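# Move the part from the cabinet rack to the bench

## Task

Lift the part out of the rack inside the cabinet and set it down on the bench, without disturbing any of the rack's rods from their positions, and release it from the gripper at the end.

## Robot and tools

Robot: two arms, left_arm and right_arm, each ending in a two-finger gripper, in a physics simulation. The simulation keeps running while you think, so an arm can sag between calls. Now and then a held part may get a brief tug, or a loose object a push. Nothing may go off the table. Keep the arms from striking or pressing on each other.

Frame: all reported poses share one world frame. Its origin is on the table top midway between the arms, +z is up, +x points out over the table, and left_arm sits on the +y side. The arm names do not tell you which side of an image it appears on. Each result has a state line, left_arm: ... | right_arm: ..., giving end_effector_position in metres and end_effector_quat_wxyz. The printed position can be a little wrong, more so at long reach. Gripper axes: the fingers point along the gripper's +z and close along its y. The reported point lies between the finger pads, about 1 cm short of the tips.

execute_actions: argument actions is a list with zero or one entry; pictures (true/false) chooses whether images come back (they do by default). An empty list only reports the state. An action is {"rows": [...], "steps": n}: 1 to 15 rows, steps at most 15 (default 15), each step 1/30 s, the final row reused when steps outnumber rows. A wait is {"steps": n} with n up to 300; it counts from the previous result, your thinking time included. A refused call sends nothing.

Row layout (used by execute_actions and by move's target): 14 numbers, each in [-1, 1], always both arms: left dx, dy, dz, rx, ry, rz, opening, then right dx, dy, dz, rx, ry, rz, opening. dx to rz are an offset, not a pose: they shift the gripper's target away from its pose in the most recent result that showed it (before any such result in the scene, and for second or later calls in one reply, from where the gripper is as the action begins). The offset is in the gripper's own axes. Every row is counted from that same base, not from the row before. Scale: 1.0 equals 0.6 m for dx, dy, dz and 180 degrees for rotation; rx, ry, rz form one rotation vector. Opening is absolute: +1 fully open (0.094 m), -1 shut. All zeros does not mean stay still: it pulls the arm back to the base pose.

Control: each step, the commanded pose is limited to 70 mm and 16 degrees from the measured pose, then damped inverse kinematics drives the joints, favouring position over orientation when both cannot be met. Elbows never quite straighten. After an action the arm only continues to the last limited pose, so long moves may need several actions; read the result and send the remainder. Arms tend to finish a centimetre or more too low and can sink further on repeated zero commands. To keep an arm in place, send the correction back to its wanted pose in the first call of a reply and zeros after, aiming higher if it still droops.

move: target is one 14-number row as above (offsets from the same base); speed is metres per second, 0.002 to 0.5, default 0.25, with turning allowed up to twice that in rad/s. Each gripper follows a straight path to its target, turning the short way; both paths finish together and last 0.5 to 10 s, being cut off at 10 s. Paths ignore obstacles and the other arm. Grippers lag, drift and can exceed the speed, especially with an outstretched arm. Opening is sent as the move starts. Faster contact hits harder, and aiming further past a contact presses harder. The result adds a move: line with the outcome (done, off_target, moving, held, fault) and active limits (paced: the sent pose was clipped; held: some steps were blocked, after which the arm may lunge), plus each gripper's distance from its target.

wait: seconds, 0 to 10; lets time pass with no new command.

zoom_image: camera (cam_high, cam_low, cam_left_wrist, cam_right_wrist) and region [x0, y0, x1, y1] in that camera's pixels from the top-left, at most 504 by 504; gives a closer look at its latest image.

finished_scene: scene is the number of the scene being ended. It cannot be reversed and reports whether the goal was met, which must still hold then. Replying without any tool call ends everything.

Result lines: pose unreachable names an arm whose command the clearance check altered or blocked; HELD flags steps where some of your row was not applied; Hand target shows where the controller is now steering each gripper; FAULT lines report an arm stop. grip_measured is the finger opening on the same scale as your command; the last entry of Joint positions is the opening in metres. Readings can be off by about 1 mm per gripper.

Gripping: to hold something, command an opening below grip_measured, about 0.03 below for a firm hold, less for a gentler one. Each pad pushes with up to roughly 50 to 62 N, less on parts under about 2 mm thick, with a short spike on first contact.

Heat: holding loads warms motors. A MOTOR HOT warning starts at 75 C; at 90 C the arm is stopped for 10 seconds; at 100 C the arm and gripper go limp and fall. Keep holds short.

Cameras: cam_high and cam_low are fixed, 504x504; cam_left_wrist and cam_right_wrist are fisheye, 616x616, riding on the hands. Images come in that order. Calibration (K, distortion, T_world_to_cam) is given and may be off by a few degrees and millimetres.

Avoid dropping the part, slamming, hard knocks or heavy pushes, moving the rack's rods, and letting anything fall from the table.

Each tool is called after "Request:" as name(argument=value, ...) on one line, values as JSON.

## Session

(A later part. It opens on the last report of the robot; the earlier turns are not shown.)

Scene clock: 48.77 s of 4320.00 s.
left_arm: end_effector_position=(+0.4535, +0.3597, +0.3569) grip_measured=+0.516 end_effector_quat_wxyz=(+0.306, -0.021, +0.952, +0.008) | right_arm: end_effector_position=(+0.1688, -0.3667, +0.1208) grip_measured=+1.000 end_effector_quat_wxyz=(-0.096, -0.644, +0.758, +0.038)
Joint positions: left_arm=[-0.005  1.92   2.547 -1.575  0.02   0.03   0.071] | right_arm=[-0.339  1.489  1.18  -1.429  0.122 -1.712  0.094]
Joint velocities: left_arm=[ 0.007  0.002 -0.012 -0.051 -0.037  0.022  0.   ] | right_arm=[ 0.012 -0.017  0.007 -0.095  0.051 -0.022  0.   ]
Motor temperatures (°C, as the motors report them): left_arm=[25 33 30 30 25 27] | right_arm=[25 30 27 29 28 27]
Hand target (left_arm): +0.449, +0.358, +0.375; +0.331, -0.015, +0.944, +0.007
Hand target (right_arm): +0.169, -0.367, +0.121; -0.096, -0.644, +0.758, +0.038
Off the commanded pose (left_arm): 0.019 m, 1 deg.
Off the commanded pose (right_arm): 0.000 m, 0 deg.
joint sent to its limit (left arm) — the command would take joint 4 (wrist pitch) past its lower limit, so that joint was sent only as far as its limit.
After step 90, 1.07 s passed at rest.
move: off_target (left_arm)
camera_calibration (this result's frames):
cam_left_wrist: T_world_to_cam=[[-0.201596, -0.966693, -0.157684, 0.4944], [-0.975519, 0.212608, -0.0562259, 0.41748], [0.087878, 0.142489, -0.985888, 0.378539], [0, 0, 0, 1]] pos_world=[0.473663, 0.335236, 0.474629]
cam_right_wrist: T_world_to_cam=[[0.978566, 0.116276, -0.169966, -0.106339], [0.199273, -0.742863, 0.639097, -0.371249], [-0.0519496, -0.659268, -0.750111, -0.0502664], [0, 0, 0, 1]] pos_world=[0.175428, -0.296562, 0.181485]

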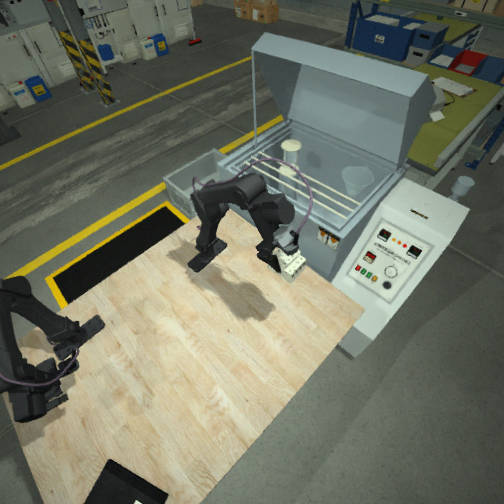

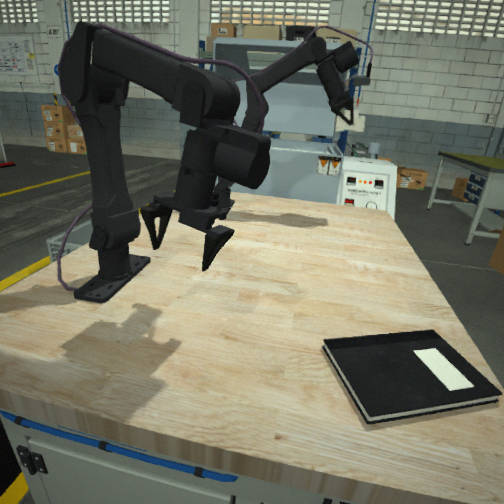

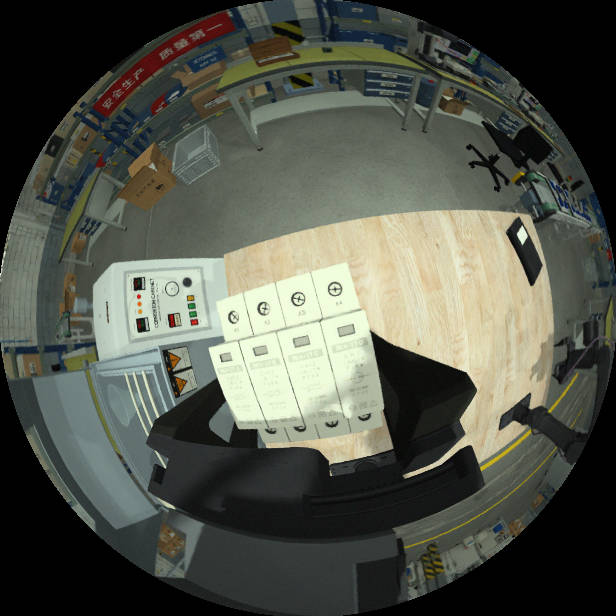

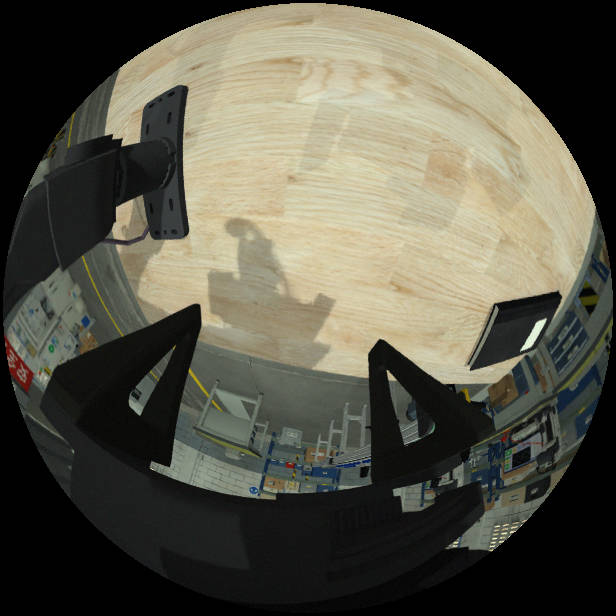

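Request:
move(target=[0.32,-0.067,0.363,0,0,0,0.44,0,0,0,0,0,0,1], speed=0.2)

Scene clock: 54.00 s of 4320.00 s.
left_arm: end_effector_position=(+0.4083, +0.3215, +0.0546) grip_measured=+0.516 end_effector_quat_wxyz=(+0.263, -0.018, +0.964, +0.005) | right_arm: end_effector_position=(+0.1688, -0.3667, +0.1208) grip_measured=+1.000 end_effector_quat_wxyz=(-0.096, -0.644, +0.758, +0.038)
Joint positions: left_arm=[-0.127  1.575  0.866 -0.33  -0.04  -0.068  0.071] | right_arm=[-0.339  1.489  1.18  -1.429  0.122 -1.712  0.094]
Joint velocities: left_arm=[-0.007  0.002  0.007  0.066  0.037  0.007 -0.002] | right_arm=[ 0.002  0.022 -0.007 -0.022  0.007 -0.037  0.   ]
Motor temperatures (°C, as the motors report them): left_arm=[25 33 30 30 25 27] | right_arm=[25 30 27 29 28 27]
Hand target (left_arm): +0.427, +0.320, +0.070; +0.305, -0.021, +0.952, +0.006
Hand target (right_arm): +0.169, -0.367, +0.121; -0.096, -0.644, +0.758, +0.038
Off the commanded pose (left_arm): 0.023 m, 5 deg.
Off the commanded pose (right_arm): 0.000 m, 0 deg.
move: off_target (left_arm)
camera_calibration (this result's frames):
cam_left_wrist: T_world_to_cam=[[-0.221094, -0.966082, -0.133425, 0.407061], [-0.975252, 0.219156, 0.0292309, 0.357649], [0.00100146, 0.136586, -0.990628, 0.127502], [0, 0, 0, 1]] pos_world=[0.438669, 0.297459, 0.170165]
cam_right_wrist: T_world_to_cam=[[0.978566, 0.116276, -0.169966, -0.106339], [0.199273, -0.742863, 0.639097, -0.371249], [-0.0519496, -0.659268, -0.750111, -0.0502664], [0, 0, 0, 1]] pos_world=[0.175428, -0.296562, 0.181485]

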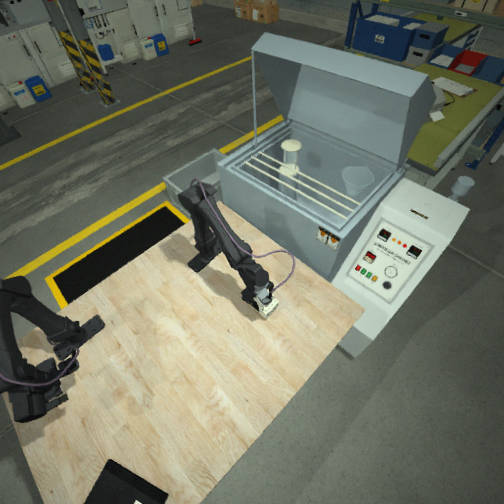

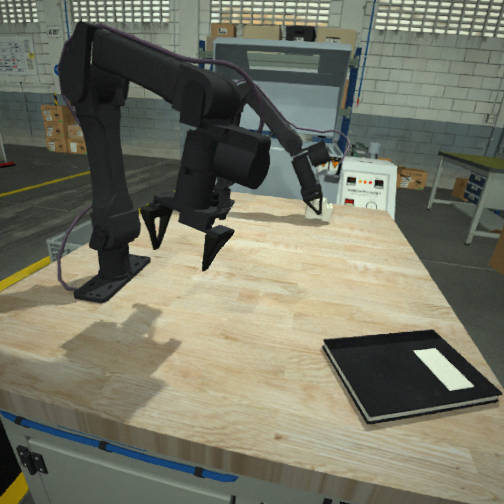

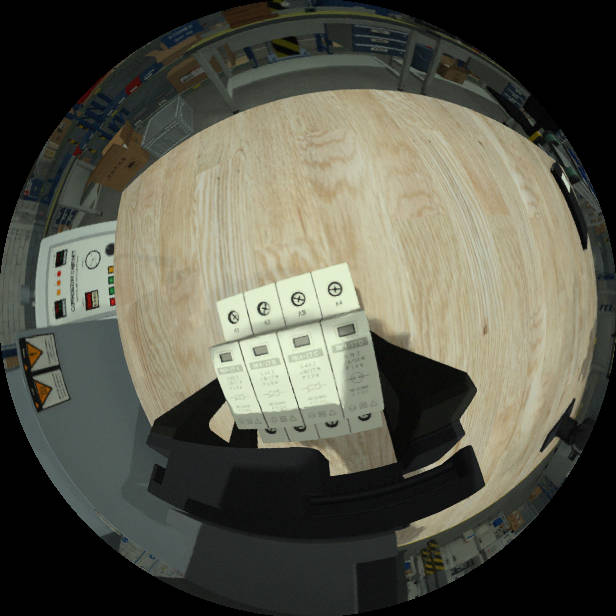

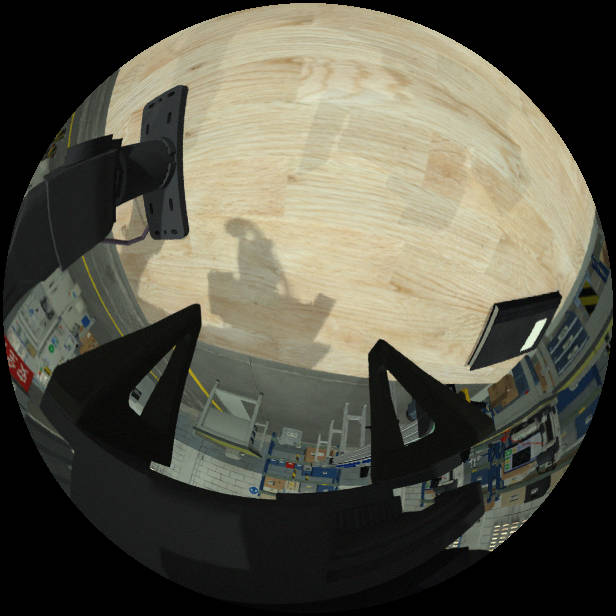

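Request:
move(target=[0.016,0,0.027,0,-0.025,0,0.44,0,0,0,0,0,0,1], speed=0.03)

Request:
execute_actions(actions=[{"rows":[[0,0,0,0,0,0,1,0,0,0,0,0,0,1]],"steps":15}], pictures=false)

Request:
move(target=[-0.06,0,-0.17,0,0,0,1,0,0,0,0,0,0,1])

Scene clock: 58.57 s of 4320.00 s.
left_arm: end_effector_position=(+0.4093, +0.3235, +0.0405) grip_measured=+0.516 end_effector_quat_wxyz=(+0.297, -0.019, +0.955, +0.009) | right_arm: end_effector_position=(+0.1688, -0.3667, +0.1208) grip_measured=+1.000 end_effector_quat_wxyz=(-0.096, -0.644, +0.758, +0.038)
Joint positions: left_arm=[-0.127  1.575  0.759 -0.154 -0.051 -0.066  0.071] | right_arm=[-0.339  1.489  1.18  -1.429  0.122 -1.712  0.094]
Joint velocities: left_arm=[-0.012  0.007 -0.012  0.037 -0.051  0.051 -0.001] | right_arm=[-0.002 -0.012 -0.012  0.037  0.037  0.007  0.   ]
Motor temperatures (°C, as the motors report them): left_arm=[25 32 30 30 25 27] | right_arm=[25 30 27 29 28 27]
Hand target (left_arm): +0.408, +0.322, +0.036; +0.301, -0.017, +0.954, +0.005
Hand target (right_arm): +0.169, -0.367, +0.121; -0.096, -0.644, +0.758, +0.038
Off the commanded pose (left_arm): 0.005 m, 1 deg.
Off the commanded pose (right_arm): 0.000 m, 0 deg.
move: done
camera_calibration (this result's frames):
cam_left_wrist: T_world_to_cam=[[-0.206528, -0.965916, -0.156049, 0.402294], [-0.976035, 0.214561, -0.0363257, 0.363048], [0.0685696, 0.144807, -0.987081, 0.0827718], [0, 0, 0, 1]] pos_world=[0.431757, 0.298701, 0.157668]
cam_right_wrist: T_world_to_cam=[[0.978566, 0.116276, -0.169966, -0.106339], [0.199273, -0.742863, 0.639097, -0.371249], [-0.0519496, -0.659268, -0.750111, -0.0502664], [0, 0, 0, 1]] pos_world=[0.175428, -0.296562, 0.181485]

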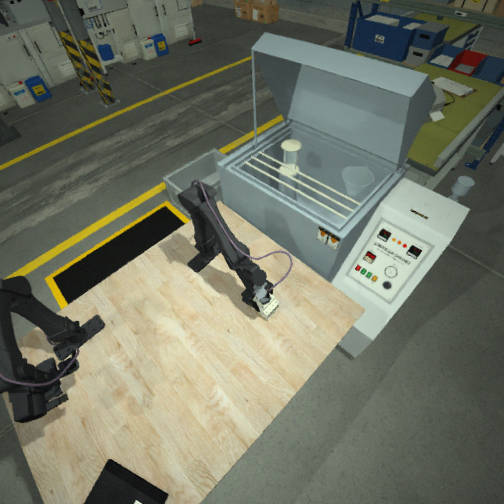

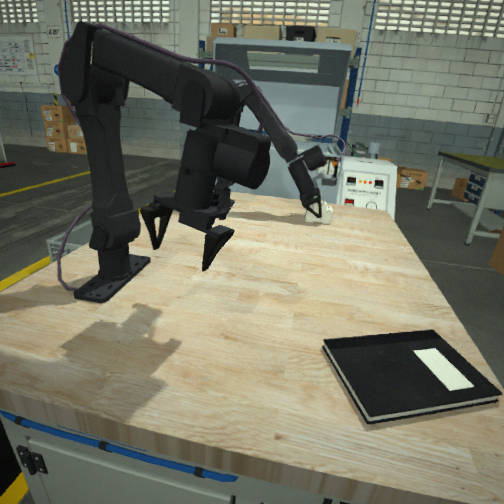

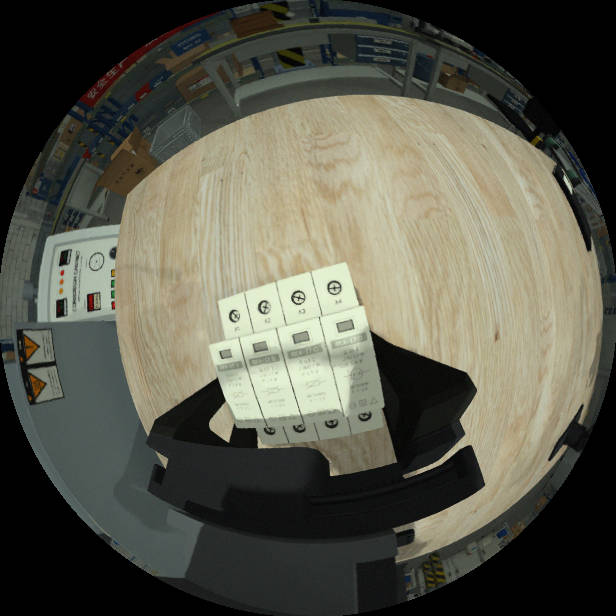

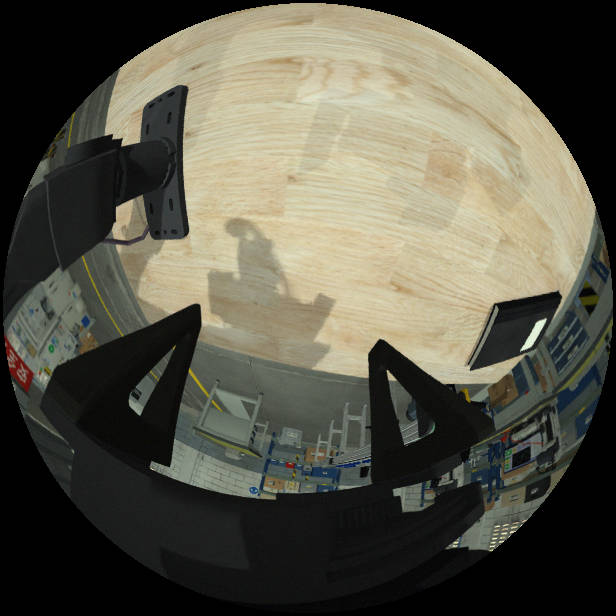

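Scene clock: 59.07 s of 4320.00 s.
left_arm: end_effector_position=(+0.4090, +0.3235, +0.0402) grip_measured=+1.000 end_effector_quat_wxyz=(+0.296, -0.019, +0.955, +0.009) | right_arm: end_effector_position=(+0.1688, -0.3667, +0.1208) grip_measured=+1.000 end_effector_quat_wxyz=(-0.096, -0.644, +0.758, +0.038)
Joint positions: left_arm=[-0.127  1.575  0.759 -0.155 -0.051 -0.065  0.094] | right_arm=[-0.339  1.489  1.18  -1.429  0.122 -1.712  0.094]
Joint velocities: left_arm=[-0.012  0.002  0.012 -0.007 -0.051 -0.066  0.   ] | right_arm=[ 0.007  0.022  0.007  0.022 -0.022  0.037  0.   ]
Motor temperatures (°C, as the motors report them): left_arm=[25 32 30 30 25 27] | right_arm=[25 30 27 29 28 27]
Hand target (left_arm): +0.409, +0.324, +0.040; +0.296, -0.019, +0.955, +0.009
Hand target (right_arm): +0.169, -0.367, +0.121; -0.096, -0.644, +0.758, +0.038
Off the commanded pose (left_arm): 0.000 m, 0 deg.
Off the commanded pose (right_arm): 0.000 m, 0 deg.
Steps of this call (steps 1 to 15: all 15 steps of this action). Readings (end_effector_position):
1: left_arm (+0.4093, +0.3235, +0.0404) | right_arm (+0.1688, -0.3667, +0.1208)
2: left_arm (+0.4093, +0.3235, +0.0404) | right_arm (+0.1688, -0.3667, +0.1208)
4: left_arm (+0.4090, +0.3235, +0.0402) | right_arm (+0.1688, -0.3667, +0.1208)
8: left_arm (+0.4090, +0.3235, +0.0402) | right_arm (+0.1688, -0.3667, +0.1208)
15: the state above

Scene clock: 60.50 s of 4320.00 s.
left_arm: end_effector_position=(+0.3799, +0.3228, +0.1387) grip_measured=+1.000 end_effector_quat_wxyz=(+0.293, -0.018, +0.956, +0.008) | right_arm: end_effector_position=(+0.1688, -0.3667, +0.1208) grip_measured=+1.000 end_effector_quat_wxyz=(-0.096, -0.644, +0.758, +0.038)
Joint positions: left_arm=[-0.132  1.32   0.962 -0.619 -0.052 -0.069  0.094] | right_arm=[-0.339  1.489  1.18  -1.429  0.122 -1.712  0.094]
Joint velocities: left_arm=[-0.012 -0.022 -0.012 -0.007  0.022 -0.066  0.   ] | right_arm=[-0.002 -0.007  0.002 -0.022 -0.037 -0.022  0.   ]
Motor temperatures (°C, as the motors report them): left_arm=[25 32 30 30 25 27] | right_arm=[25 30 27 29 28 27]
Hand target (left_arm): +0.380, +0.321, +0.145; +0.296, -0.019, +0.955, +0.009
Hand target (right_arm): +0.169, -0.367, +0.121; -0.096, -0.644, +0.758, +0.038
Off the commanded pose (left_arm): 0.006 m, 0 deg.
Off the commanded pose (right_arm): 0.000 m, 0 deg.
move: done
camera_calibration (this result's frames):
cam_left_wrist: T_world_to_cam=[[-0.210884, -0.965359, -0.153656, 0.412047], [-0.975568, 0.217755, -0.0291546, 0.335894], [0.061604, 0.143754, -0.987694, 0.184924], [0, 0, 0, 1]] pos_world=[0.403189, 0.298047, 0.255755]
cam_right_wrist: T_world_to_cam=[[0.978566, 0.116276, -0.169966, -0.106339], [0.199273, -0.742863, 0.639097, -0.371249], [-0.0519496, -0.659268, -0.750111, -0.0502664], [0, 0, 0, 1]] pos_world=[0.175428, -0.296562, 0.181485]

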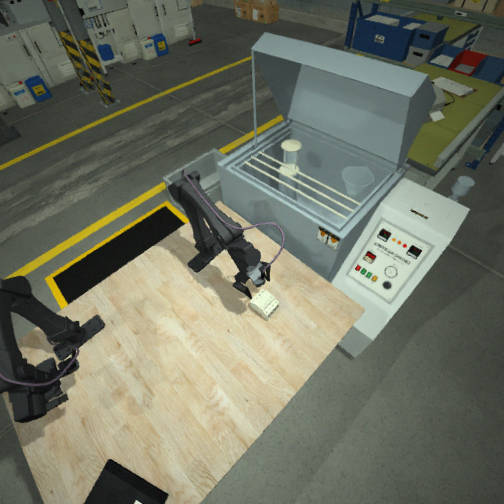

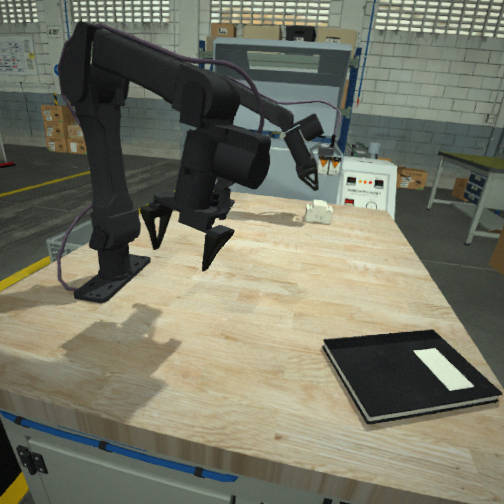

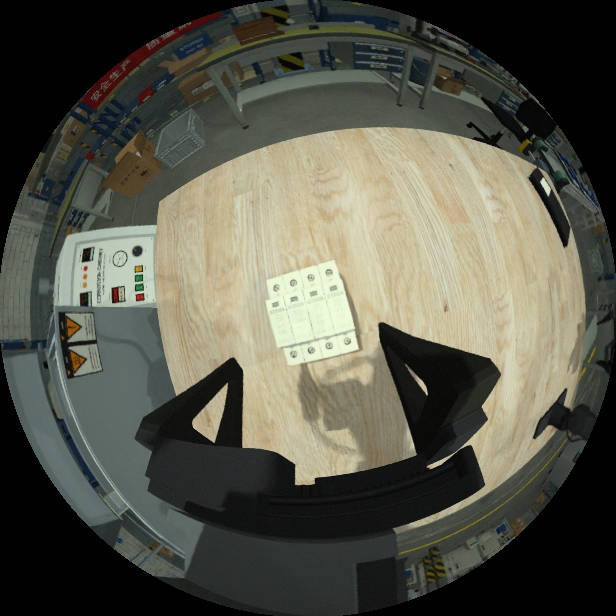

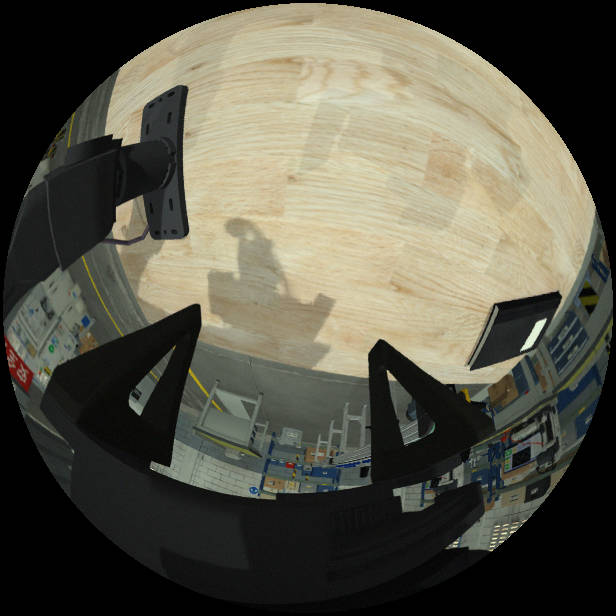

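Request:
finished_scene(scene=2)

The scene is finished: the task was done.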